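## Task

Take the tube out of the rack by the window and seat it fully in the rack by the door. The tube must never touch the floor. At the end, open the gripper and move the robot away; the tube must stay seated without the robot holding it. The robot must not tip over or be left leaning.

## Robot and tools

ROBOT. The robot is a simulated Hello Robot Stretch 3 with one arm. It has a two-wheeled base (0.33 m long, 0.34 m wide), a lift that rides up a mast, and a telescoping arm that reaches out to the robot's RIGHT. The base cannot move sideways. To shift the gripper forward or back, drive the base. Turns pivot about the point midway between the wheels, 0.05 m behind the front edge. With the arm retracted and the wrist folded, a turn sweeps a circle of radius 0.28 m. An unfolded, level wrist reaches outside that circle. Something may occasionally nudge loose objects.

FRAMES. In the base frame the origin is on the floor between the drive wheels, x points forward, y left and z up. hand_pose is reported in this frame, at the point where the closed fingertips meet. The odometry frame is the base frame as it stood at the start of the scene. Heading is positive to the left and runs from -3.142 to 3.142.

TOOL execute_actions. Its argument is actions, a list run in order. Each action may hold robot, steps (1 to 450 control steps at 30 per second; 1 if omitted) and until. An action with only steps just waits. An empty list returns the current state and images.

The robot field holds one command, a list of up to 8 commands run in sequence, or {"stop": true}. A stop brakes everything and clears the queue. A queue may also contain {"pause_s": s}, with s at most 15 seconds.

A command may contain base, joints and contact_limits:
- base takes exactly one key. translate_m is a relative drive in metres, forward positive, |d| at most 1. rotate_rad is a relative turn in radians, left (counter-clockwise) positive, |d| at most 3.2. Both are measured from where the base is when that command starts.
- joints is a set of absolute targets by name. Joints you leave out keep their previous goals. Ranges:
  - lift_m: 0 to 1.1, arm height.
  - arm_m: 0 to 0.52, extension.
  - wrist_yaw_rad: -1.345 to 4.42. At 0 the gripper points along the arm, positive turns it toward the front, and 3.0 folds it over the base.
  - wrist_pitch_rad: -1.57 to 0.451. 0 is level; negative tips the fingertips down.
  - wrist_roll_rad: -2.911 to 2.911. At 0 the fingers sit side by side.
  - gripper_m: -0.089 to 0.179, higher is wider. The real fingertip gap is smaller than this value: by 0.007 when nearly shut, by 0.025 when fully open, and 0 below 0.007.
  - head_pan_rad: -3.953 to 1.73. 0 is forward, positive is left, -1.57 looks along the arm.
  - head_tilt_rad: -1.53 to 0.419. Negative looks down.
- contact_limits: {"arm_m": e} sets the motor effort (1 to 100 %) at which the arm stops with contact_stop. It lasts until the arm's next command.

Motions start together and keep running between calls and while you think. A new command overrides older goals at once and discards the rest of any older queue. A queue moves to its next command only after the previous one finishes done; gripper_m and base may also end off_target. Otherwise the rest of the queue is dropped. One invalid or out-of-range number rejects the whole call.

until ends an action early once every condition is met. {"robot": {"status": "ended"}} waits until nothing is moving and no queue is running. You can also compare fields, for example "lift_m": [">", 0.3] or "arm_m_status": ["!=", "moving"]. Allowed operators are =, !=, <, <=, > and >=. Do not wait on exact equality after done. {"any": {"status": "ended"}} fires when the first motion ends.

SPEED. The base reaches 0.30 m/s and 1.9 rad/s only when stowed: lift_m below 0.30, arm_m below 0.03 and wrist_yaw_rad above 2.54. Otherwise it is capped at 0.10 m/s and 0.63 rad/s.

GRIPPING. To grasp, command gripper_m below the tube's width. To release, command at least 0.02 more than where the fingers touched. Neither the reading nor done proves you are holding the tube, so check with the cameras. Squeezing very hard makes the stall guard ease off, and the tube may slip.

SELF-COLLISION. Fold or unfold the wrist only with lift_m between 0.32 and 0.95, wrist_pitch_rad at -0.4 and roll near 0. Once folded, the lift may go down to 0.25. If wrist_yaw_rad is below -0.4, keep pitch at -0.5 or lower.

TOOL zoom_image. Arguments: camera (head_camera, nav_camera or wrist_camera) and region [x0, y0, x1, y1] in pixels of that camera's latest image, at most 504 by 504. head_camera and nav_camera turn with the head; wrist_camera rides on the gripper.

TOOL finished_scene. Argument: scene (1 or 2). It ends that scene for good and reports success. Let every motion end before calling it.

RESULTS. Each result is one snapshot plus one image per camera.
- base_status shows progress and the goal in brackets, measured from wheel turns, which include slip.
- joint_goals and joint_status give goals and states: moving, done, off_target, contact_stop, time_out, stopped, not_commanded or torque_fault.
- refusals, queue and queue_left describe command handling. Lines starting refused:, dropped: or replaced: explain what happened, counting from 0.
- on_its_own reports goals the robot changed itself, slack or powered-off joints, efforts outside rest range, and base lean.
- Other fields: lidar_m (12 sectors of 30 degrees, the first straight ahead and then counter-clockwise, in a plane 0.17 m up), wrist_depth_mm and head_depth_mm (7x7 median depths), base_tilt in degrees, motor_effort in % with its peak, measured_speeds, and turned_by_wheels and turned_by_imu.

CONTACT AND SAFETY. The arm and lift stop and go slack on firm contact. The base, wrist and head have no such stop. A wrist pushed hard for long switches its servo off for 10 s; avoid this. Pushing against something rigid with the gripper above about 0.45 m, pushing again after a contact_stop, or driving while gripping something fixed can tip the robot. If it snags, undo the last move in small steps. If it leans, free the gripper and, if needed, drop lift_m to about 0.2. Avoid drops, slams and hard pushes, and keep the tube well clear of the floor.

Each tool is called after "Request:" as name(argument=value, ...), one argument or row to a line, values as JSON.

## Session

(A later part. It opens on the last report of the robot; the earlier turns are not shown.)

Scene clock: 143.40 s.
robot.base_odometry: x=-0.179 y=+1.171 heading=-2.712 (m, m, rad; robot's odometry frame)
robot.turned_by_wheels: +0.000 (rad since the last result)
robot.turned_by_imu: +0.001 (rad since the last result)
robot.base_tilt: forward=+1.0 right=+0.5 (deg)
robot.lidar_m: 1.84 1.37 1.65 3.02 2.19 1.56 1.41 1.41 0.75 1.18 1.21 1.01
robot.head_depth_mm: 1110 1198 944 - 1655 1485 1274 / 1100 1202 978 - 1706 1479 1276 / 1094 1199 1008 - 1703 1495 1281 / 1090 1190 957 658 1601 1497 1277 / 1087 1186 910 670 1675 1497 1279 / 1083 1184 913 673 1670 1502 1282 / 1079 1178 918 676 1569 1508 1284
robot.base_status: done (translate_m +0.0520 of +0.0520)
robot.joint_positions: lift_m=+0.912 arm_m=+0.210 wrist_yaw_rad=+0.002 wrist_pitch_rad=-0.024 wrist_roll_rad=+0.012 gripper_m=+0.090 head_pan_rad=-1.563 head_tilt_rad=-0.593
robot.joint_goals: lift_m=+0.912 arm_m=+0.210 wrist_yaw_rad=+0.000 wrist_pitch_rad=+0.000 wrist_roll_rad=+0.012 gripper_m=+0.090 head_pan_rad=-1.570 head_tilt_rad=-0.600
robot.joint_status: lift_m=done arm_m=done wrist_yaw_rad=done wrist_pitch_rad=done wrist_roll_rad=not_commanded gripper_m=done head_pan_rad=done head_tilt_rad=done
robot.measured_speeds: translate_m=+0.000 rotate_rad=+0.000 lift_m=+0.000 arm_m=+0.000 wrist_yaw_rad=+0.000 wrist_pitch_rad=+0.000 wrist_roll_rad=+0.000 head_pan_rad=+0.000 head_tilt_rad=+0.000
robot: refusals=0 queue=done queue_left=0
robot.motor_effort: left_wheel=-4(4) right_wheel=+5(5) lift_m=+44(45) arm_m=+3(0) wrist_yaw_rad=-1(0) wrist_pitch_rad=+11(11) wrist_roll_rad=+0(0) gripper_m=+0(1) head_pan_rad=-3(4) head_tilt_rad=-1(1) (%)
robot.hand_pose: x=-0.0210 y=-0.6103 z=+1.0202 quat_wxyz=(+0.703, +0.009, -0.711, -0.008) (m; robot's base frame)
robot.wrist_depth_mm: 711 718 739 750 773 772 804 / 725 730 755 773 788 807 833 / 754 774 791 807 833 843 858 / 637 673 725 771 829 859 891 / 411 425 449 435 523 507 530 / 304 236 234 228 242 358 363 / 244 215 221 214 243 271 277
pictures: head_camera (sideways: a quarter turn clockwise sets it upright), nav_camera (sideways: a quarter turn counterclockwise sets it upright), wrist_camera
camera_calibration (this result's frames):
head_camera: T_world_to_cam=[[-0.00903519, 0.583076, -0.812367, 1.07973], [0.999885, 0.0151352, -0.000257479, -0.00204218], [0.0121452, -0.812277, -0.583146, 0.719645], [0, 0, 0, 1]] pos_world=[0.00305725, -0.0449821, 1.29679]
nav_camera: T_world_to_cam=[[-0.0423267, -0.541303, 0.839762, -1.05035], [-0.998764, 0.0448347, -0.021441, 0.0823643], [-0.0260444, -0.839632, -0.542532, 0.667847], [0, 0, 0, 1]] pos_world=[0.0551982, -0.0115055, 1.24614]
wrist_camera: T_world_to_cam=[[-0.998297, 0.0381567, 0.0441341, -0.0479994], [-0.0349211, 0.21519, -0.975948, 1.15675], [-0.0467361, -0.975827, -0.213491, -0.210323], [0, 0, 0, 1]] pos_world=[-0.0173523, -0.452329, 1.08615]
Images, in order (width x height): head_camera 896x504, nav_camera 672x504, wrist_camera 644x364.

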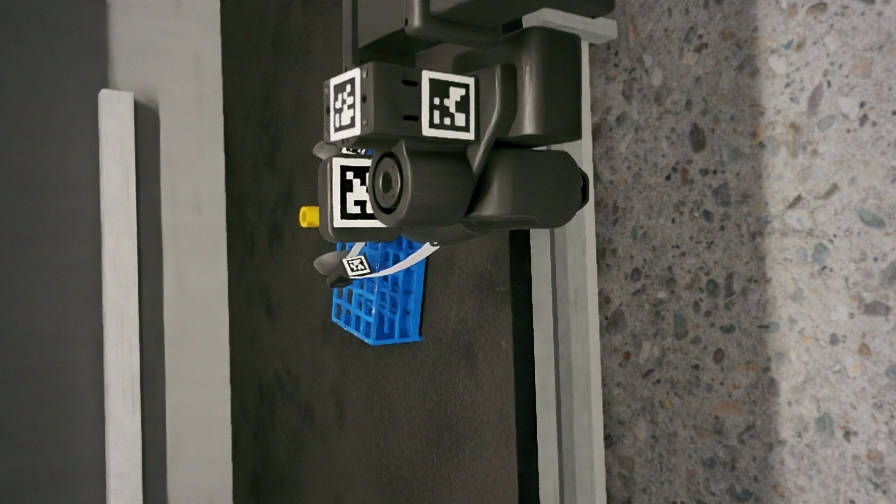

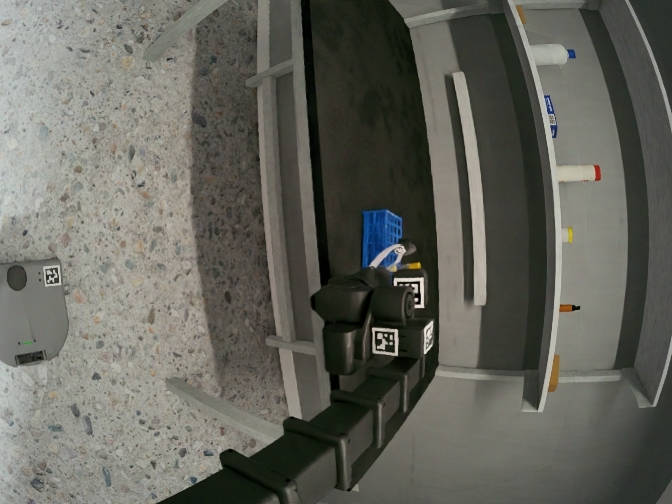

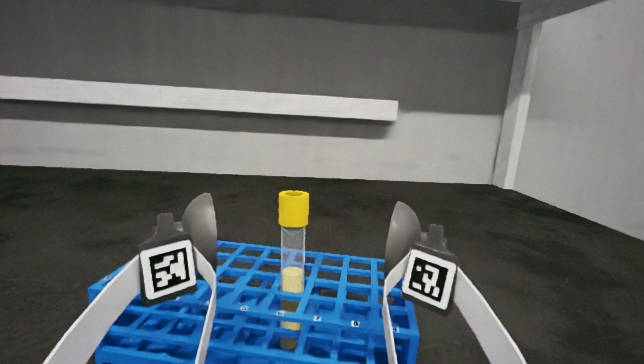

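Request:
execute_actions(
  actions=[
    {"robot": {"base": {"translate_m": 0.006}, "joints": {"arm_m": 0.256}}, "steps": 300, "until": {"robot": {"status": "ended"}}},
  ],
)

Scene clock: 171.17 s.
robot.base_odometry: x=-0.185 y=+1.169 heading=-2.712 (m, m, rad; robot's odometry frame)
robot.turned_by_wheels: +0.000 (rad since the last result)
robot.turned_by_imu: +0.001 (rad since the last result)
robot.base_tilt: forward=+0.9 right=+0.4 (deg)
robot.lidar_m: 1.84 1.36 1.64 3.03 2.20 1.57 1.41 1.42 0.76 1.18 1.21 1.00
robot.head_depth_mm: 1108 1192 1000 - 1643 1489 1278 / 1098 1201 1001 - 1637 1494 1278 / 1093 1196 1033 - 1617 1495 1277 / 1088 1192 1004 656 1606 1495 1278 / 1086 1187 910 670 1664 1495 1279 / 1080 1185 913 674 1665 1506 1281 / 1076 1182 913 675 1567 1511 1290
robot.base_status: done (translate_m +0.0060 of +0.0060)
robot.joint_positions: lift_m=+0.912 arm_m=+0.256 wrist_yaw_rad=+0.002 wrist_pitch_rad=-0.024 wrist_roll_rad=+0.012 gripper_m=+0.090 head_pan_rad=-1.563 head_tilt_rad=-0.593
robot.joint_goals: lift_m=+0.912 arm_m=+0.256 wrist_yaw_rad=+0.000 wrist_pitch_rad=+0.000 wrist_roll_rad=+0.012 gripper_m=+0.090 head_pan_rad=-1.570 head_tilt_rad=-0.600
robot.joint_status: lift_m=done arm_m=done wrist_yaw_rad=done wrist_pitch_rad=done wrist_roll_rad=not_commanded gripper_m=done head_pan_rad=done head_tilt_rad=done
robot.measured_speeds: translate_m=+0.000 rotate_rad=+0.000 lift_m=+0.000 arm_m=+0.000 wrist_yaw_rad=+0.000 wrist_pitch_rad=+0.000 wrist_roll_rad=+0.000 head_pan_rad=+0.000 head_tilt_rad=+0.000
robot: refusals=0 queue=done queue_left=0
robot.motor_effort: left_wheel=-4(7) right_wheel=+5(13) lift_m=+44(44) arm_m=+3(4) wrist_yaw_rad=-1(2) wrist_pitch_rad=+11(11) wrist_roll_rad=+0(0) gripper_m=+1(1) head_pan_rad=-3(4) head_tilt_rad=-3(3) (%)
robot.hand_pose: x=-0.0210 y=-0.6563 z=+1.0202 quat_wxyz=(+0.703, +0.009, -0.711, -0.008) (m; robot's base frame)
robot.wrist_depth_mm: 674 679 693 708 743 733 766 / 653 698 712 734 754 765 795 / 713 728 750 751 790 801 812 / 632 667 725 767 789 808 860 / 409 430 447 405 524 506 530 / 303 306 234 312 319 359 362 / 224 180 188 180 198 271 274
pictures: head_camera (sideways: a quarter turn clockwise sets it upright), nav_camera (sideways: a quarter turn counterclockwise sets it upright), wrist_camera
camera_calibration (this result's frames):
head_camera: T_world_to_cam=[[-0.00903526, 0.583076, -0.812368, 1.07973], [0.999885, 0.0151354, -0.00025748, -0.00204218], [0.0121453, -0.812277, -0.583146, 0.719645], [0, 0, 0, 1]] pos_world=[0.00305725, -0.0449821, 1.29679]
nav_camera: T_world_to_cam=[[-0.0423267, -0.541303, 0.839762, -1.05035], [-0.998764, 0.0448345, -0.021441, 0.0823643], [-0.0260443, -0.839632, -0.542532, 0.667847], [0, 0, 0, 1]] pos_world=[0.0551982, -0.0115055, 1.24614]
wrist_camera: T_world_to_cam=[[-0.998296, 0.038168, 0.0441343, -0.0462399], [-0.0349189, 0.21519, -0.975948, 1.16665], [-0.0467473, -0.975826, -0.213491, -0.255211], [0, 0, 0, 1]] pos_world=[-0.0173534, -0.498329, 1.08615]
Images, in order (width x height): head_camera 896x504, nav_camera 672x504, wrist_camera 644x364.

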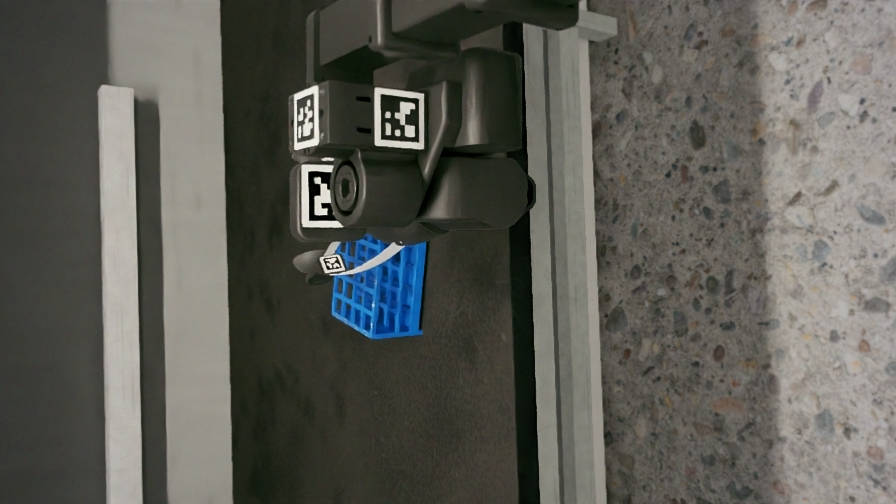

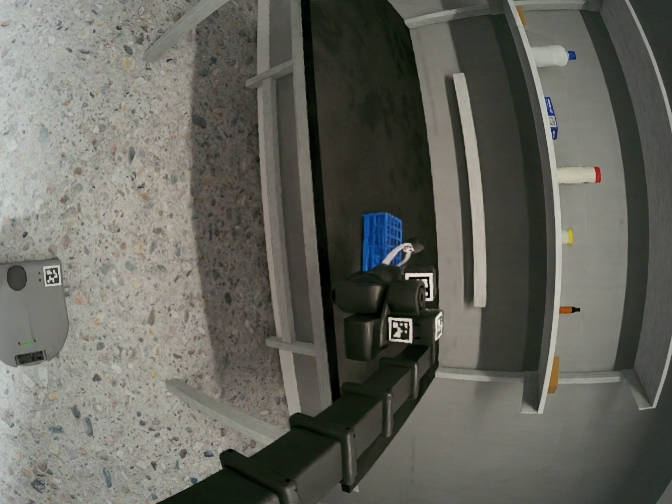

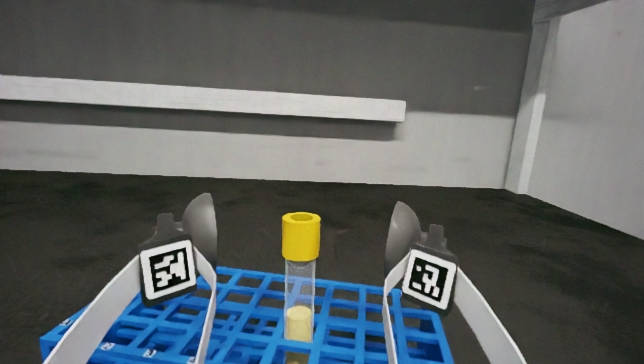

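Request:
execute_actions(
  actions=[
    {"robot": {"joints": {"gripper_m": 0.036}}, "steps": 100, "until": {"robot": {"status": "ended"}}},
  ],
)

Scene clock: 175.53 s.
robot.base_odometry: x=-0.185 y=+1.169 heading=-2.712 (m, m, rad; robot's odometry frame)
robot.turned_by_wheels: +0.000 (rad since the last result)
robot.turned_by_imu: +0.001 (rad since the last result)
robot.base_tilt: forward=+1.0 right=+0.4 (deg)
robot.lidar_m: 1.84 1.36 1.64 3.02 2.20 1.56 1.41 1.42 0.76 1.18 1.21 1.00
robot.head_depth_mm: 1110 1197 999 - 1650 1483 1278 / 1094 1194 1005 - 1642 1494 1271 / 1094 1191 1035 - 1603 1499 1282 / 1089 1194 955 670 1607 1501 1279 / 1086 1185 909 672 1666 1498 1282 / 1085 1178 912 673 1662 1503 1282 / 1081 1176 916 676 1569 1509 1284
robot.base_status: done (translate_m +0.0060 of +0.0060)
robot.joint_positions: lift_m=+0.912 arm_m=+0.256 wrist_yaw_rad=+0.002 wrist_pitch_rad=-0.024 wrist_roll_rad=+0.012 gripper_m=+0.036 head_pan_rad=-1.563 head_tilt_rad=-0.593
robot.joint_goals: lift_m=+0.912 arm_m=+0.256 wrist_yaw_rad=+0.000 wrist_pitch_rad=+0.000 wrist_roll_rad=+0.012 gripper_m=+0.036 head_pan_rad=-1.570 head_tilt_rad=-0.600
robot.joint_status: lift_m=done arm_m=done wrist_yaw_rad=done wrist_pitch_rad=done wrist_roll_rad=not_commanded gripper_m=done head_pan_rad=done head_tilt_rad=done
robot.measured_speeds: translate_m=+0.000 rotate_rad=+0.000 lift_m=+0.000 arm_m=+0.000 wrist_yaw_rad=+0.000 wrist_pitch_rad=+0.000 wrist_roll_rad=+0.000 head_pan_rad=+0.000 head_tilt_rad=+0.000
robot: refusals=0 queue=done queue_left=0
robot.motor_effort: left_wheel=-4(4) right_wheel=+5(5) lift_m=+44(44) arm_m=+3(4) wrist_yaw_rad=-2(1) wrist_pitch_rad=+11(11) wrist_roll_rad=+0(0) gripper_m=+1(88) head_pan_rad=-3(4) head_tilt_rad=-2(3) (%)
robot.hand_pose: x=-0.0210 y=-0.6563 z=+1.0202 quat_wxyz=(+0.703, +0.009, -0.711, -0.008) (m; robot's base frame)
robot.wrist_depth_mm: 669 676 705 717 729 749 770 / 664 690 717 736 764 774 782 / 717 729 740 768 781 781 825 / 632 673 720 769 793 804 851 / 409 423 470 167 495 505 532 / 304 237 206 295 346 351 363 / 177 180 190 176 198 271 277
pictures: head_camera (sideways: a quarter turn clockwise sets it upright), nav_camera (sideways: a quarter turn counterclockwise sets it upright), wrist_camera
camera_calibration (this result's frames):
head_camera: T_world_to_cam=[[-0.00903533, 0.583076, -0.812367, 1.07973], [0.999885, 0.0151355, -0.000257479, -0.00204218], [0.0121454, -0.812277, -0.583146, 0.719645], [0, 0, 0, 1]] pos_world=[0.00305726, -0.0449821, 1.29679]
nav_camera: T_world_to_cam=[[-0.0423266, -0.541303, 0.839762, -1.05035], [-0.998764, 0.0448344, -0.021441, 0.0823643], [-0.0260442, -0.839632, -0.542532, 0.667847], [0, 0, 0, 1]] pos_world=[0.0551982, -0.0115055, 1.24614]
wrist_camera: T_world_to_cam=[[-0.998296, 0.0381682, 0.0441342, -0.0462397], [-0.0349188, 0.21519, -0.975948, 1.16665], [-0.0467475, -0.975826, -0.213491, -0.255211], [0, 0, 0, 1]] pos_world=[-0.0173534, -0.498329, 1.08615]
Images, in order (width x height): head_camera 896x504, nav_camera 672x504, wrist_camera 644x364.

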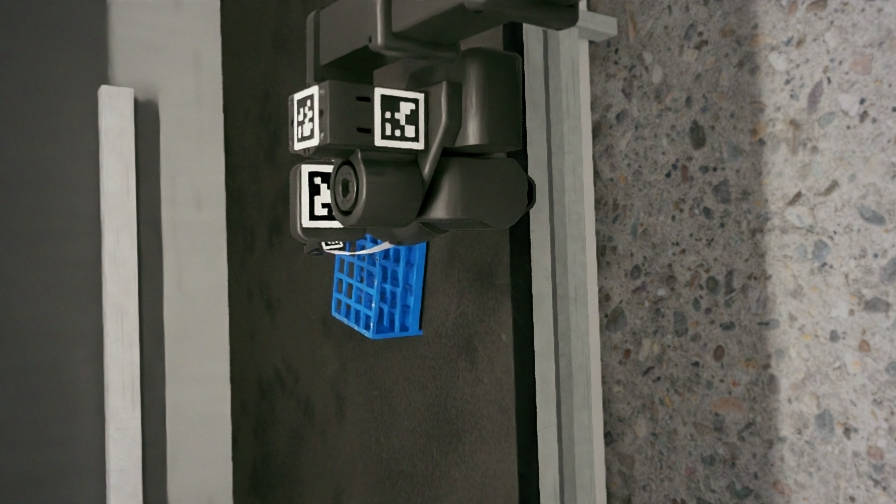

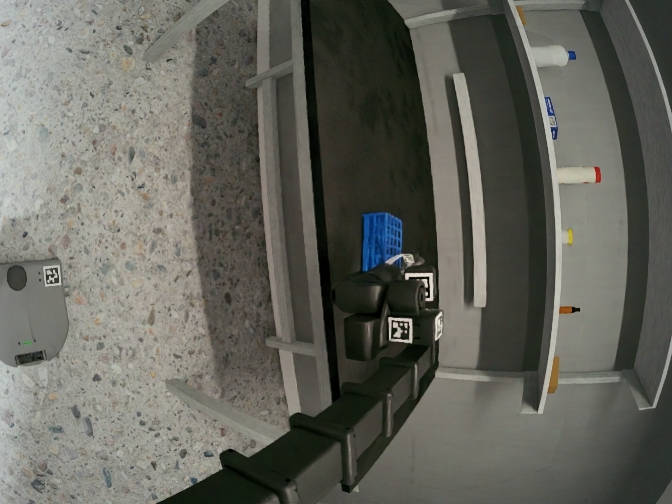

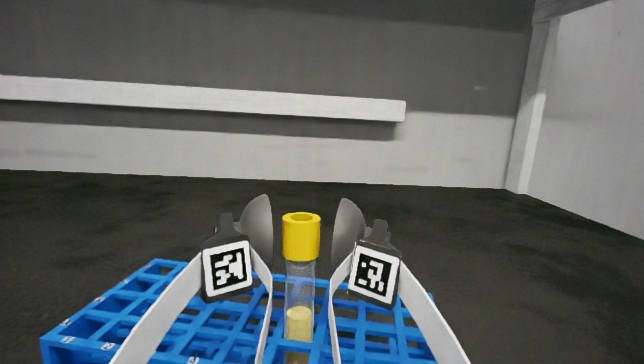

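Request:
execute_actions(
  actions=[
    {"robot": [{"joints": {"arm_m": 0.263}}, {"joints": {"gripper_m": -0.01}}, {"pause_s": 0.5}, {"joints": {"lift_m": 1.0}}], "steps": 300, "until": {"robot": {"status": "ended"}}},
  ],
)

Scene clock: 184.57 s.
robot.base_odometry: x=-0.185 y=+1.169 heading=-2.712 (m, m, rad; robot's odometry frame)
robot.turned_by_wheels: +0.000 (rad since the last result)
robot.turned_by_imu: +0.001 (rad since the last result)
robot.base_tilt: forward=+0.9 right=+0.5 (deg)
robot.lidar_m: 1.84 1.36 1.64 3.01 2.19 1.56 1.41 1.42 0.76 1.18 1.21 1.00
robot.head_depth_mm: 1111 - 875 665 1613 1488 1271 / 1096 - - 664 1607 1489 1275 / 1092 - - 664 1601 1489 1276 / 1090 1182 906 670 1607 1503 1284 / 1085 1185 912 671 1666 1500 1284 / 1084 1179 914 673 1671 1507 1289 / 1081 1178 916 676 1563 1509 1288
robot.base_status: done (translate_m +0.0060 of +0.0060)
robot.joint_positions: lift_m=+1.000 arm_m=+0.263 wrist_yaw_rad=+0.002 wrist_pitch_rad=-0.024 wrist_roll_rad=+0.012 gripper_m=-0.009 head_pan_rad=-1.563 head_tilt_rad=-0.593
robot.joint_goals: lift_m=+1.000 arm_m=+0.263 wrist_yaw_rad=+0.000 wrist_pitch_rad=+0.000 wrist_roll_rad=+0.012 gripper_m=-0.010 head_pan_rad=-1.570 head_tilt_rad=-0.600
robot.joint_status: lift_m=done arm_m=done wrist_yaw_rad=done wrist_pitch_rad=done wrist_roll_rad=not_commanded gripper_m=done head_pan_rad=done head_tilt_rad=done
robot.measured_speeds: translate_m=+0.000 rotate_rad=+0.000 lift_m=+0.000 arm_m=+0.000 wrist_yaw_rad=+0.000 wrist_pitch_rad=+0.000 wrist_roll_rad=+0.000 head_pan_rad=+0.000 head_tilt_rad=+0.000
robot: refusals=0 queue=done queue_left=0
robot.motor_effort: left_wheel=-4(4) right_wheel=+5(5) lift_m=+44(46) arm_m=+4(3) wrist_yaw_rad=-1(0) wrist_pitch_rad=+11(11) wrist_roll_rad=+0(0) gripper_m=-10(88) head_pan_rad=-3(3) head_tilt_rad=-2(4) (%)
robot.hand_pose: x=-0.0210 y=-0.6633 z=+1.1082 quat_wxyz=(+0.703, +0.009, -0.711, -0.008) (m; robot's base frame)
robot.wrist_depth_mm: 664 677 686 713 699 647 556 / 678 702 715 732 746 754 780 / 691 709 727 747 775 778 814 / 732 753 766 785 807 814 844 / 611 626 700 158 730 741 878 / 454 468 459 463 519 533 541 / 359 365 373 370 394 405 413
pictures: head_camera (sideways: a quarter turn clockwise sets it upright), nav_camera (sideways: a quarter turn counterclockwise sets it upright), wrist_camera
camera_calibration (this result's frames):
head_camera: T_world_to_cam=[[-0.00903519, 0.583076, -0.812368, 1.07973], [0.999885, 0.0151352, -0.00025748, -0.00204218], [0.0121452, -0.812277, -0.583146, 0.719645], [0, 0, 0, 1]] pos_world=[0.00305725, -0.0449821, 1.29679]
nav_camera: T_world_to_cam=[[-0.0423268, -0.541303, 0.839762, -1.05035], [-0.998764, 0.0448347, -0.021441, 0.0823643], [-0.0260444, -0.839632, -0.542532, 0.667847], [0, 0, 0, 1]] pos_world=[0.0551982, -0.0115055, 1.24614]
wrist_camera: T_world_to_cam=[[-0.998296, 0.0381672, 0.0441342, -0.0498563], [-0.034919, 0.21519, -0.975948, 1.25403], [-0.0467464, -0.975826, -0.213491, -0.24326], [0, 0, 0, 1]] pos_world=[-0.0173533, -0.505332, 1.17414]
Images, in order (width x height): head_camera 896x504, nav_camera 672x504, wrist_camera 644x364.

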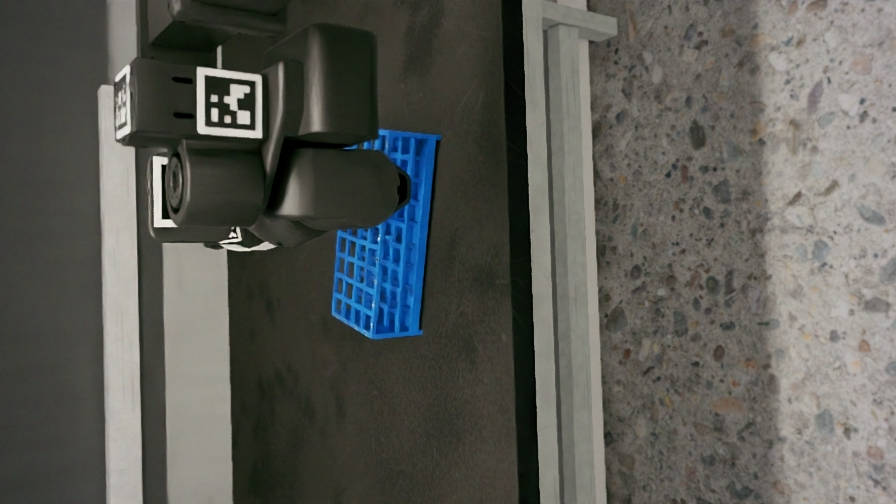

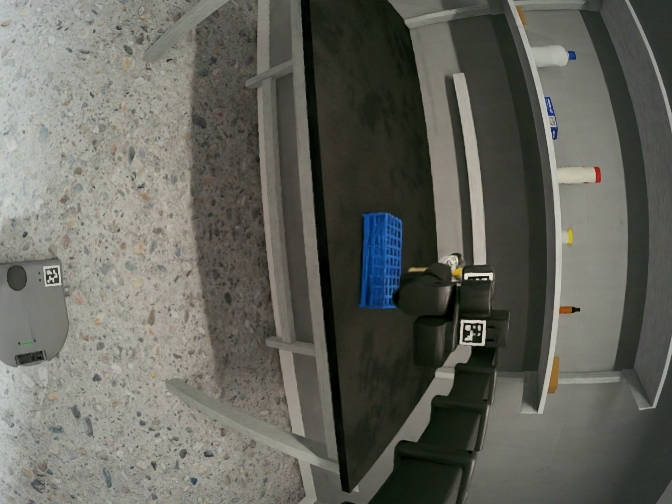

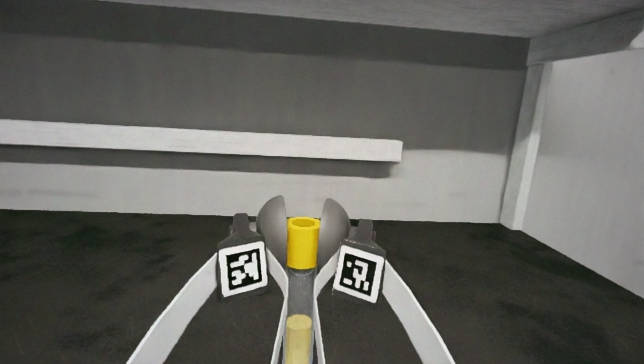

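Request:
execute_actions(
  actions=[
    {"robot": [{"joints": {"arm_m": 0.0, "head_pan_rad": 0.0, "head_tilt_rad": -0.35}, "base": {"rotate_rad": 1.81}}, {"base": {"translate_m": 1.0}}], "steps": 450, "until": {"robot": {"status": "ended"}}},
    {"steps": 200, "until": {"robot": {"status": "ended"}}},
  ],
)

Scene clock: 231.10 s.
robot.base_odometry: x=+0.435 y=+0.384 heading=-0.903 (m, m, rad; robot's odometry frame)
robot.turned_by_wheels: +1.810 (rad since the last result)
robot.turned_by_imu: +1.784 (rad since the last result)
robot.base_tilt: forward=+0.9 right=+0.5 (deg)
robot.lidar_m: 1.89 1.97 1.30 1.29 1.47 1.55 2.15 1.81 1.39 1.37 1.52 1.77
robot.head_depth_mm: 2119 2236 1982 2559 2455 1864 1505 / 2139 2258 1984 2585 2450 1860 1493 / 2183 2301 1851 2620 2466 1860 1505 / 2198 2344 2264 2661 2449 1862 1507 / 2244 2381 2296 2676 2454 1865 1512 / 2246 2409 2288 2763 2454 1867 1508 / 2337 2479 2574 2820 2365 1872 1511
robot.base_status: done (translate_m +1.0000 of +1.0000)
robot.joint_positions: lift_m=+1.000 arm_m=+0.003 wrist_yaw_rad=+0.001 wrist_pitch_rad=-0.024 wrist_roll_rad=+0.012 gripper_m=-0.009 head_pan_rad=-0.007 head_tilt_rad=-0.359
robot.joint_goals: lift_m=+1.000 arm_m=+0.000 wrist_yaw_rad=+0.000 wrist_pitch_rad=+0.000 wrist_roll_rad=+0.012 gripper_m=-0.010 head_pan_rad=+0.000 head_tilt_rad=-0.350
robot.joint_status: lift_m=done arm_m=done wrist_yaw_rad=done wrist_pitch_rad=done wrist_roll_rad=not_commanded gripper_m=done head_pan_rad=done head_tilt_rad=done
robot.measured_speeds: translate_m=+0.000 rotate_rad=+0.000 lift_m=+0.000 arm_m=+0.000 wrist_yaw_rad=+0.000 wrist_pitch_rad=+0.000 wrist_roll_rad=+0.000 head_pan_rad=+0.000 head_tilt_rad=+0.000
robot: refusals=0 queue=done queue_left=0
robot.motor_effort: left_wheel=-5(11) right_wheel=+5(11) lift_m=+44(44) arm_m=-5(6) wrist_yaw_rad=+0(1) wrist_pitch_rad=+11(11) wrist_roll_rad=+0(0) gripper_m=-10(11) head_pan_rad=+5(46) head_tilt_rad=+4(19) (%)
robot.hand_pose: x=-0.0211 y=-0.4036 z=+1.1082 quat_wxyz=(+0.703, +0.009, -0.711, -0.009) (m; robot's base frame)
robot.wrist_depth_mm: - - - - - - - / - - - - - - - / - - - - - - - / - - - - - - - / - - - 158 - - - / - - - - - - - / - - - - - - -
pictures: head_camera (sideways: a quarter turn clockwise sets it upright), nav_camera (sideways: a quarter turn counterclockwise sets it upright), wrist_camera
camera_calibration (this result's frames):
head_camera: T_world_to_cam=[[-0.379012, -0.00184558, -0.92539, 1.22939], [-0.000070546, 0.999998, -0.00196548, 0.00628154], [0.925392, -0.000679659, -0.379011, 0.44846], [0, 0, 0, 1]] pos_world=[0.0509537, -0.00370778, 1.30765]
nav_camera: T_world_to_cam=[[0.331283, -0.0488556, 0.942266, -1.18635], [-0.0532155, -0.998036, -0.0330377, 0.0917024], [0.94203, -0.0391983, -0.333232, 0.389591], [0, 0, 0, 1]] pos_world=[0.0308917, 0.0488337, 1.25071]
wrist_camera: T_world_to_cam=[[-0.998279, 0.0386235, 0.0441331, -0.0596981], [-0.0348195, 0.215206, -0.975948, 1.19816], [-0.0471922, -0.975805, -0.213491, 0.0101296], [0, 0, 0, 1]] pos_world=[-0.017398, -0.245661, 1.17414]
Images, in order (width x height): head_camera 896x504, nav_camera 672x504, wrist_camera 644x364.

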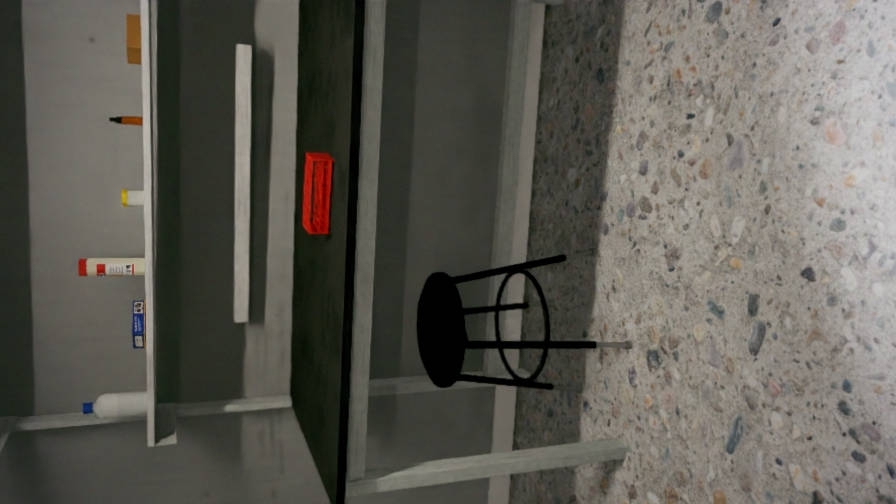

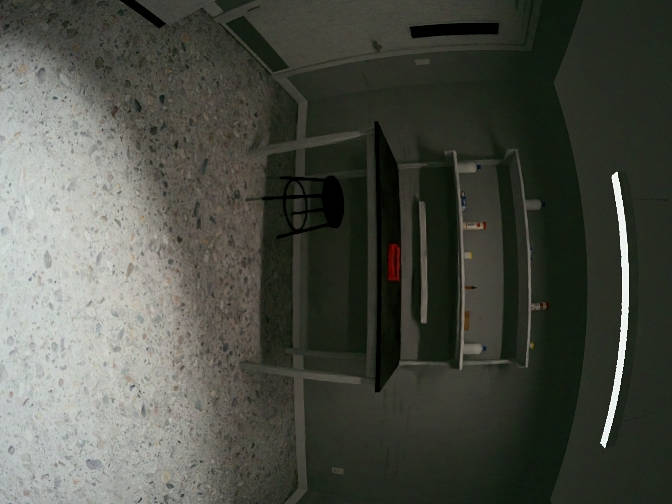

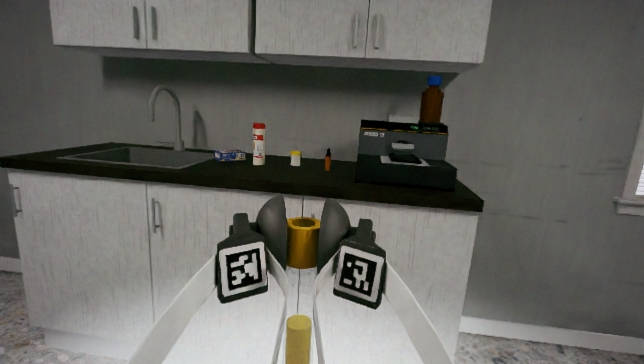

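Request:
execute_actions(
  actions=[
    {"robot": [{"base": {"translate_m": 1.0}}, {"base": {"translate_m": 0.29}}, {"base": {"rotate_rad": 1.436}, "joints": {"head_pan_rad": -1.57, "head_tilt_rad": -0.6}}], "steps": 450, "until": {"robot": {"status": "ended"}}},
    {"steps": 300, "until": {"robot": {"status": "ended"}}},
  ],
)

Scene clock: 262.50 s.
robot.base_odometry: x=+1.234 y=-0.629 heading=+0.533 (m, m, rad; robot's odometry frame)
robot.turned_by_wheels: +1.436 (rad since the last result)
robot.turned_by_imu: +1.420 (rad since the last result)
robot.base_tilt: forward=+0.9 right=+0.5 (deg)
robot.lidar_m: 1.52 1.20 1.57 2.77 2.22 1.64 1.59 0.81 1.15 0.76 0.66 0.85
robot.head_depth_mm: 1040 1141 899 691 - - - / 1041 1143 953 - - - - / 1049 1147 1010 - - - - / 1044 1151 957 669 602 1493 1282 / 1053 1154 912 672 584 1465 1277 / 1059 1161 916 674 587 1460 1285 / 1064 1165 918 675 587 1406 1238
robot.base_status: done (rotate_rad +1.4359 of +1.4360)
robot.joint_positions: lift_m=+1.000 arm_m=+0.003 wrist_yaw_rad=+0.001 wrist_pitch_rad=-0.024 wrist_roll_rad=+0.012 gripper_m=-0.009 head_pan_rad=-1.563 head_tilt_rad=-0.593
robot.joint_goals: lift_m=+1.000 arm_m=+0.000 wrist_yaw_rad=+0.000 wrist_pitch_rad=+0.000 wrist_roll_rad=+0.012 gripper_m=-0.010 head_pan_rad=-1.570 head_tilt_rad=-0.600
robot.joint_status: lift_m=done arm_m=done wrist_yaw_rad=done wrist_pitch_rad=done wrist_roll_rad=not_commanded gripper_m=done head_pan_rad=done head_tilt_rad=done
robot.measured_speeds: translate_m=+0.000 rotate_rad=+0.000 lift_m=+0.000 arm_m=+0.000 wrist_yaw_rad=+0.000 wrist_pitch_rad=+0.000 wrist_roll_rad=+0.000 head_pan_rad=+0.000 head_tilt_rad=+0.000
robot: refusals=0 queue=done queue_left=0
robot.motor_effort: left_wheel=-4(10) right_wheel=+5(10) lift_m=+44(44) arm_m=-4(4) wrist_yaw_rad=-1(1) wrist_pitch_rad=+11(11) wrist_roll_rad=+0(0) gripper_m=-10(10) head_pan_rad=-3(46) head_tilt_rad=-2(17) (%)
robot.hand_pose: x=-0.0211 y=-0.4036 z=+1.1082 quat_wxyz=(+0.703, +0.009, -0.711, -0.009) (m; robot's base frame)
robot.wrist_depth_mm: 831 850 790 738 691 661 676 / 900 922 930 926 924 936 917 / 935 945 931 940 941 971 969 / 961 - - - - - - / 622 635 704 158 736 763 802 / 454 471 434 425 514 528 555 / 359 370 377 372 394 406 416
pictures: head_camera (sideways: a quarter turn clockwise sets it upright), nav_camera (sideways: a quarter turn counterclockwise sets it upright), wrist_camera
camera_calibration (this result's frames):
head_camera: T_world_to_cam=[[-0.00906266, 0.582693, -0.812641, 1.08009], [0.999885, 0.0151873, -0.000260957, -0.00203765], [0.0121898, -0.81255, -0.582764, 0.719148], [0, 0, 0, 1]] pos_world=[0.00305961, -0.0449846, 1.29682]
nav_camera: T_world_to_cam=[[-0.0423016, -0.54091, 0.840016, -1.05068], [-0.998767, 0.0447724, -0.0214657, 0.0823965], [-0.0259985, -0.839888, -0.542137, 0.667334], [0, 0, 0, 1]] pos_world=[0.0551991, -0.0115291, 1.24615]
wrist_camera: T_world_to_cam=[[-0.998279, 0.0386237, 0.044132, -0.0596969], [-0.0348184, 0.215206, -0.975948, 1.19816], [-0.0471922, -0.975805, -0.213491, 0.0101299], [0, 0, 0, 1]] pos_world=[-0.0173981, -0.245661, 1.17414]
Images, in order (width x height): head_camera 896x504, nav_camera 672x504, wrist_camera 644x364.

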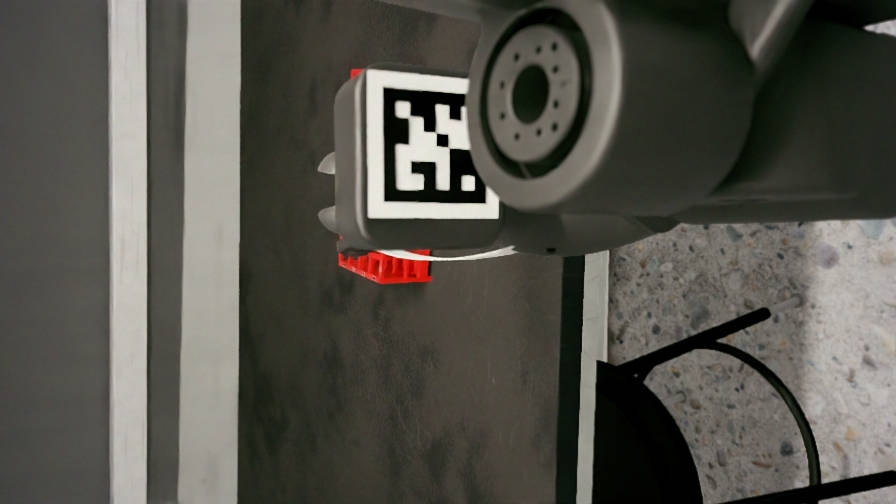

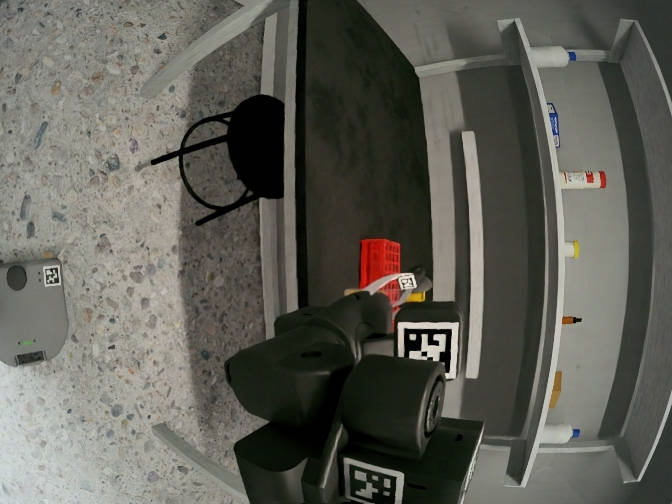

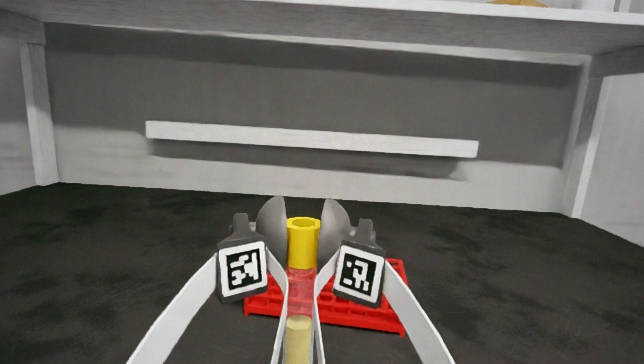

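Request:
execute_actions(
  actions=[
    {"robot": {"base": {"translate_m": -0.17}, "joints": {"wrist_yaw_rad": 0.8, "head_pan_rad": -1.4, "head_tilt_rad": -0.5, "lift_m": 1.02, "arm_m": 0.15}}, "steps": 300, "until": {"robot": {"status": "ended"}}},
  ],
)

Scene clock: 278.93 s.
robot.base_odometry: x=+1.088 y=-0.715 heading=+0.533 (m, m, rad; robot's odometry frame)
robot.turned_by_wheels: +0.000 (rad since the last result)
robot.turned_by_imu: +0.000 (rad since the last result)
robot.base_tilt: forward=+0.9 right=+0.5 (deg)
robot.lidar_m: 1.67 1.36 1.81 2.79 1.98 1.47 1.42 0.68 1.14 1.11 0.77 0.77
robot.head_depth_mm: 1019 1075 - - 549 1476 1345 / 1037 1097 1126 - 568 1483 1346 / 1055 1111 - - 568 1515 1351 / 1070 1135 1214 686 590 1564 1349 / 1093 1157 1229 695 591 1574 1316 / 1112 1187 1229 779 611 1489 1322 / 1131 1232 1145 781 614 1002 1352
robot.base_status: done (translate_m -0.1700 of -0.1700)
robot.joint_positions: lift_m=+1.020 arm_m=+0.150 wrist_yaw_rad=+0.798 wrist_pitch_rad=-0.024 wrist_roll_rad=+0.012 gripper_m=-0.009 head_pan_rad=-1.407 head_tilt_rad=-0.507
robot.joint_goals: lift_m=+1.020 arm_m=+0.150 wrist_yaw_rad=+0.800 wrist_pitch_rad=+0.000 wrist_roll_rad=+0.012 gripper_m=-0.010 head_pan_rad=-1.400 head_tilt_rad=-0.500
robot.joint_status: lift_m=done arm_m=done wrist_yaw_rad=done wrist_pitch_rad=done wrist_roll_rad=not_commanded gripper_m=done head_pan_rad=done head_tilt_rad=done
robot.measured_speeds: translate_m=+0.000 rotate_rad=+0.000 lift_m=+0.000 arm_m=+0.000 wrist_yaw_rad=+0.000 wrist_pitch_rad=+0.000 wrist_roll_rad=+0.000 head_pan_rad=+0.000 head_tilt_rad=+0.000
robot: refusals=0 queue=done queue_left=0
robot.motor_effort: left_wheel=-3(10) right_wheel=+4(6) lift_m=+44(47) arm_m=+3(2) wrist_yaw_rad=+1(2) wrist_pitch_rad=+11(11) wrist_roll_rad=+0(0) gripper_m=-10(10) head_pan_rad=+5(21) head_tilt_rad=+3(12) (%)
robot.hand_pose: x=+0.1615 y=-0.4732 z=+1.1282 quat_wxyz=(+0.652, +0.284, -0.652, +0.265) (m; robot's base frame)
robot.wrist_depth_mm: - - - 874 635 581 548 / - - - - 921 751 648 / - - - - 922 777 659 / - - - - 949 772 635 / - 681 756 158 773 757 683 / - 503 494 501 558 563 583 / - 422 403 398 353 434 445
pictures: head_camera (sideways: a quarter turn clockwise sets it upright), nav_camera (sideways: a quarter turn counterclockwise sets it upright), wrist_camera
camera_calibration (this result's frames):
head_camera: T_world_to_cam=[[-0.0878541, 0.503917, -0.859272, 1.14137], [0.985395, 0.170279, -0.000889586, -0.0011308], [0.145868, -0.846801, -0.511518, 0.625638], [0, 0, 0, 1]] pos_world=[0.0101276, -0.0451713, 1.30077]
nav_camera: T_world_to_cam=[[0.030268, -0.468474, 0.882959, -1.10713], [-0.993268, -0.112912, -0.0258585, 0.0880845], [0.11181, -0.876233, -0.468738, 0.570991], [0, 0, 0, 1]] pos_world=[0.0571593, -0.00839371, 1.24747]
wrist_camera: T_world_to_cam=[[-0.725619, -0.686681, 0.0441311, -0.262809], [-0.178199, 0.125583, -0.975948, 1.21977], [0.664622, -0.71603, -0.213491, -0.0369504], [0, 0, 0, 1]] pos_world=[0.051222, -0.360106, 1.19415]
Images, in order (width x height): head_camera 896x504, nav_camera 672x504, wrist_camera 644x364.

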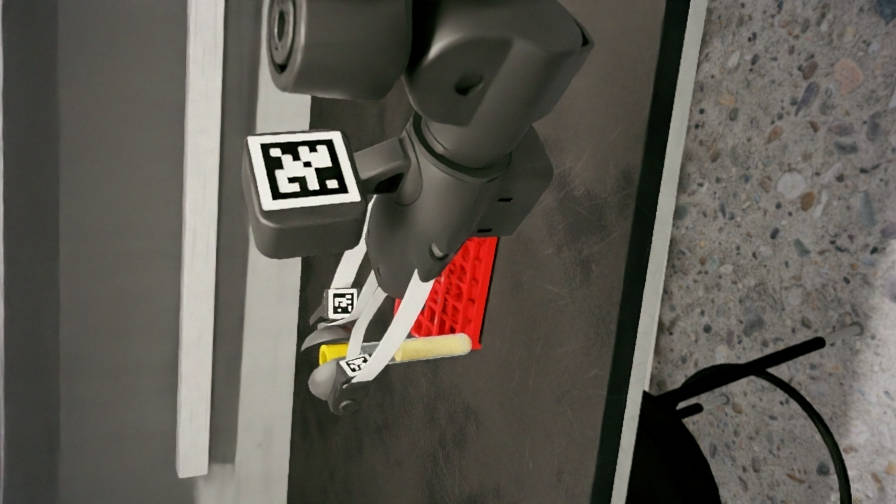

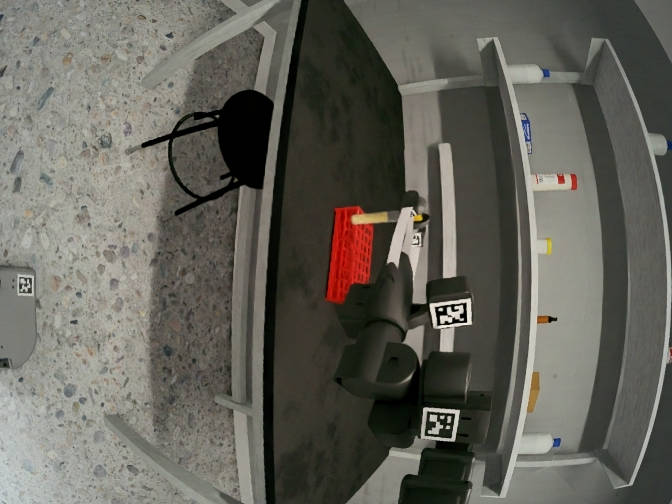

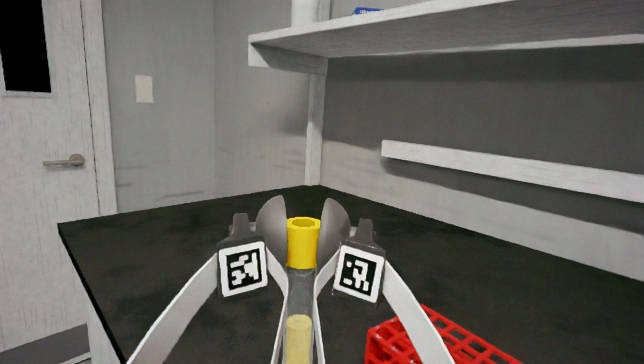

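Request:
execute_actions(
  actions=[
    {"robot": {"joints": {"lift_m": 0.99, "arm_m": 0.31}}, "steps": 300, "until": {"robot": {"status": "ended"}}},
  ],
)

Request:
zoom_image(
  camera="head_camera",
  region=[250, 150, 550, 400],
)

Scene clock: 288.37 s.
robot.base_odometry: x=+1.088 y=-0.715 heading=+0.533 (m, m, rad; robot's odometry frame)
robot.turned_by_wheels: +0.000 (rad since the last result)
robot.turned_by_imu: +0.001 (rad since the last result)
robot.base_tilt: forward=+0.9 right=+0.5 (deg)
robot.lidar_m: 1.68 1.36 1.81 2.79 1.99 1.47 1.42 0.68 1.14 1.11 0.77 0.77
robot.head_depth_mm: 1018 1074 - 737 586 1477 1343 / 1034 1091 1184 709 586 1481 1346 / 1051 1109 - 680 589 1518 1346 / 1068 1135 1217 696 589 1566 1347 / 1091 1158 1068 715 590 1562 1326 / 1114 1183 1143 779 612 1490 1322 / 1133 1233 1149 779 614 1001 1353
robot.base_status: done (translate_m -0.1700 of -0.1700)
robot.joint_positions: lift_m=+0.990 arm_m=+0.310 wrist_yaw_rad=+0.798 wrist_pitch_rad=-0.024 wrist_roll_rad=+0.012 gripper_m=-0.009 head_pan_rad=-1.407 head_tilt_rad=-0.507
robot.joint_goals: lift_m=+0.990 arm_m=+0.310 wrist_yaw_rad=+0.800 wrist_pitch_rad=+0.000 wrist_roll_rad=+0.012 gripper_m=-0.010 head_pan_rad=-1.400 head_tilt_rad=-0.500
robot.joint_status: lift_m=done arm_m=done wrist_yaw_rad=done wrist_pitch_rad=done wrist_roll_rad=not_commanded gripper_m=done head_pan_rad=done head_tilt_rad=done
robot.measured_speeds: translate_m=+0.000 rotate_rad=+0.000 lift_m=+0.000 arm_m=+0.000 wrist_yaw_rad=+0.000 wrist_pitch_rad=+0.000 wrist_roll_rad=+0.000 head_pan_rad=+0.000 head_tilt_rad=+0.000
robot: refusals=0 queue=done queue_left=0
robot.motor_effort: left_wheel=-3(3) right_wheel=+4(5) lift_m=+33(45) arm_m=+3(2) wrist_yaw_rad=+1(1) wrist_pitch_rad=+11(11) wrist_roll_rad=+0(0) gripper_m=-10(9) head_pan_rad=+5(5) head_tilt_rad=+3(3) (%)
robot.hand_pose: x=+0.1616 y=-0.6331 z=+1.0985 quat_wxyz=(+0.651, +0.284, -0.652, +0.265) (m; robot's base frame)
robot.wrist_depth_mm: - - 840 795 708 605 532 / - - - 927 749 632 535 / - - - - 736 622 540 / - - - 947 775 616 511 / 583 614 671 159 693 644 562 / 439 451 436 449 496 504 522 / 347 351 360 349 377 388 400
pictures: head_camera (sideways: a quarter turn clockwise sets it upright), nav_camera (sideways: a quarter turn counterclockwise sets it upright), wrist_camera
camera_calibration (this result's frames):
head_camera: T_world_to_cam=[[-0.0878543, 0.503875, -0.859297, 1.1414], [0.985393, 0.170293, -0.000889946, -0.00113031], [0.145884, -0.846824, -0.511476, 0.625583], [0, 0, 0, 1]] pos_world=[0.0101282, -0.0451713, 1.30077]
nav_camera: T_world_to_cam=[[0.0302674, -0.468431, 0.882982, -1.10716], [-0.993267, -0.112927, -0.0258609, 0.0880877], [0.111826, -0.876254, -0.468694, 0.570935], [0, 0, 0, 1]] pos_world=[0.0571599, -0.00839563, 1.24747]
wrist_camera: T_world_to_cam=[[-0.725246, -0.687074, 0.0441313, -0.37154], [-0.178268, 0.125486, -0.975948, 1.21088], [0.665011, -0.715669, -0.213491, -0.157672], [0, 0, 0, 1]] pos_world=[0.0512575, -0.520065, 1.16449]
Images, in order (width x height): head_camera 896x504, nav_camera 672x504, wrist_camera 644x364.

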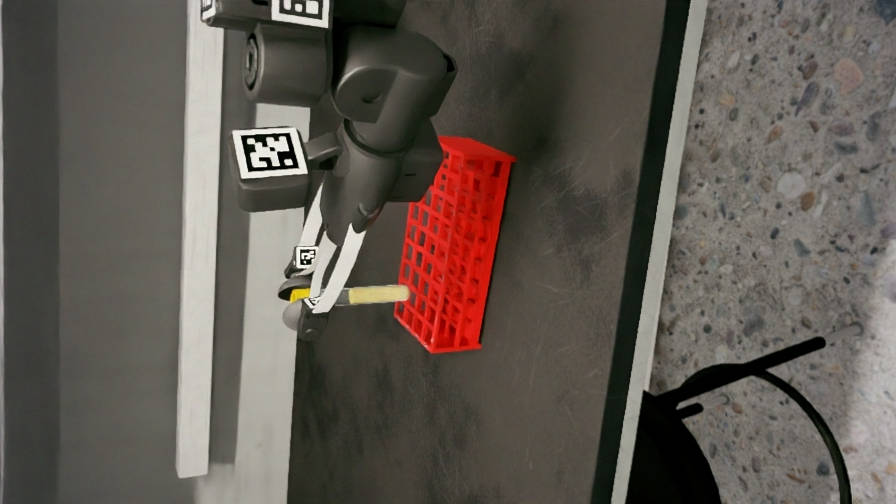

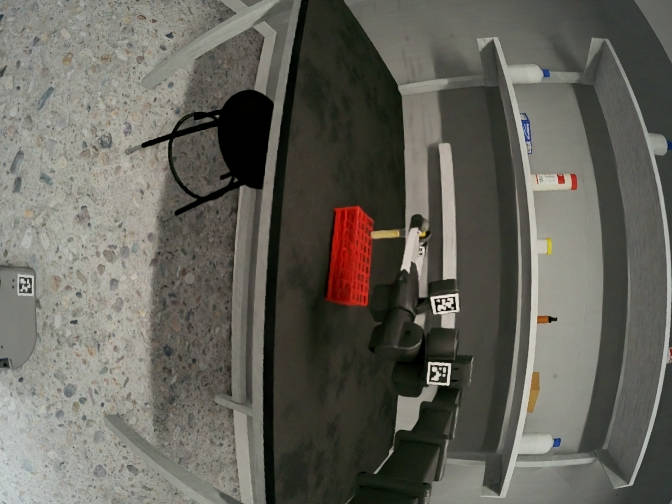

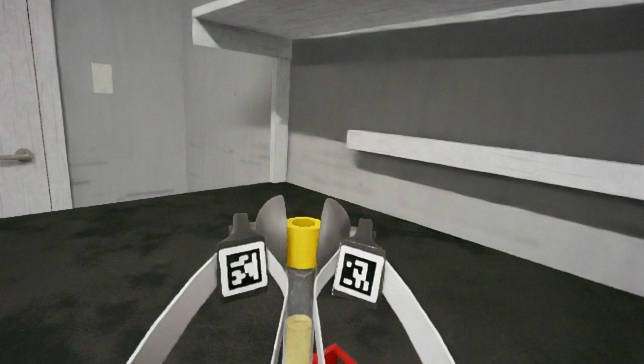

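Region (250, 150, 550, 400) of head_camera's 896x504 image, scaled by 1.680, with more detail than that image has.

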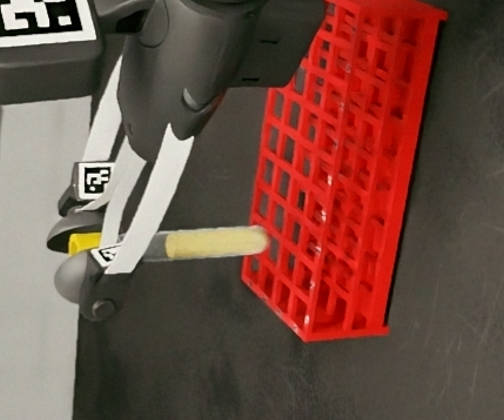

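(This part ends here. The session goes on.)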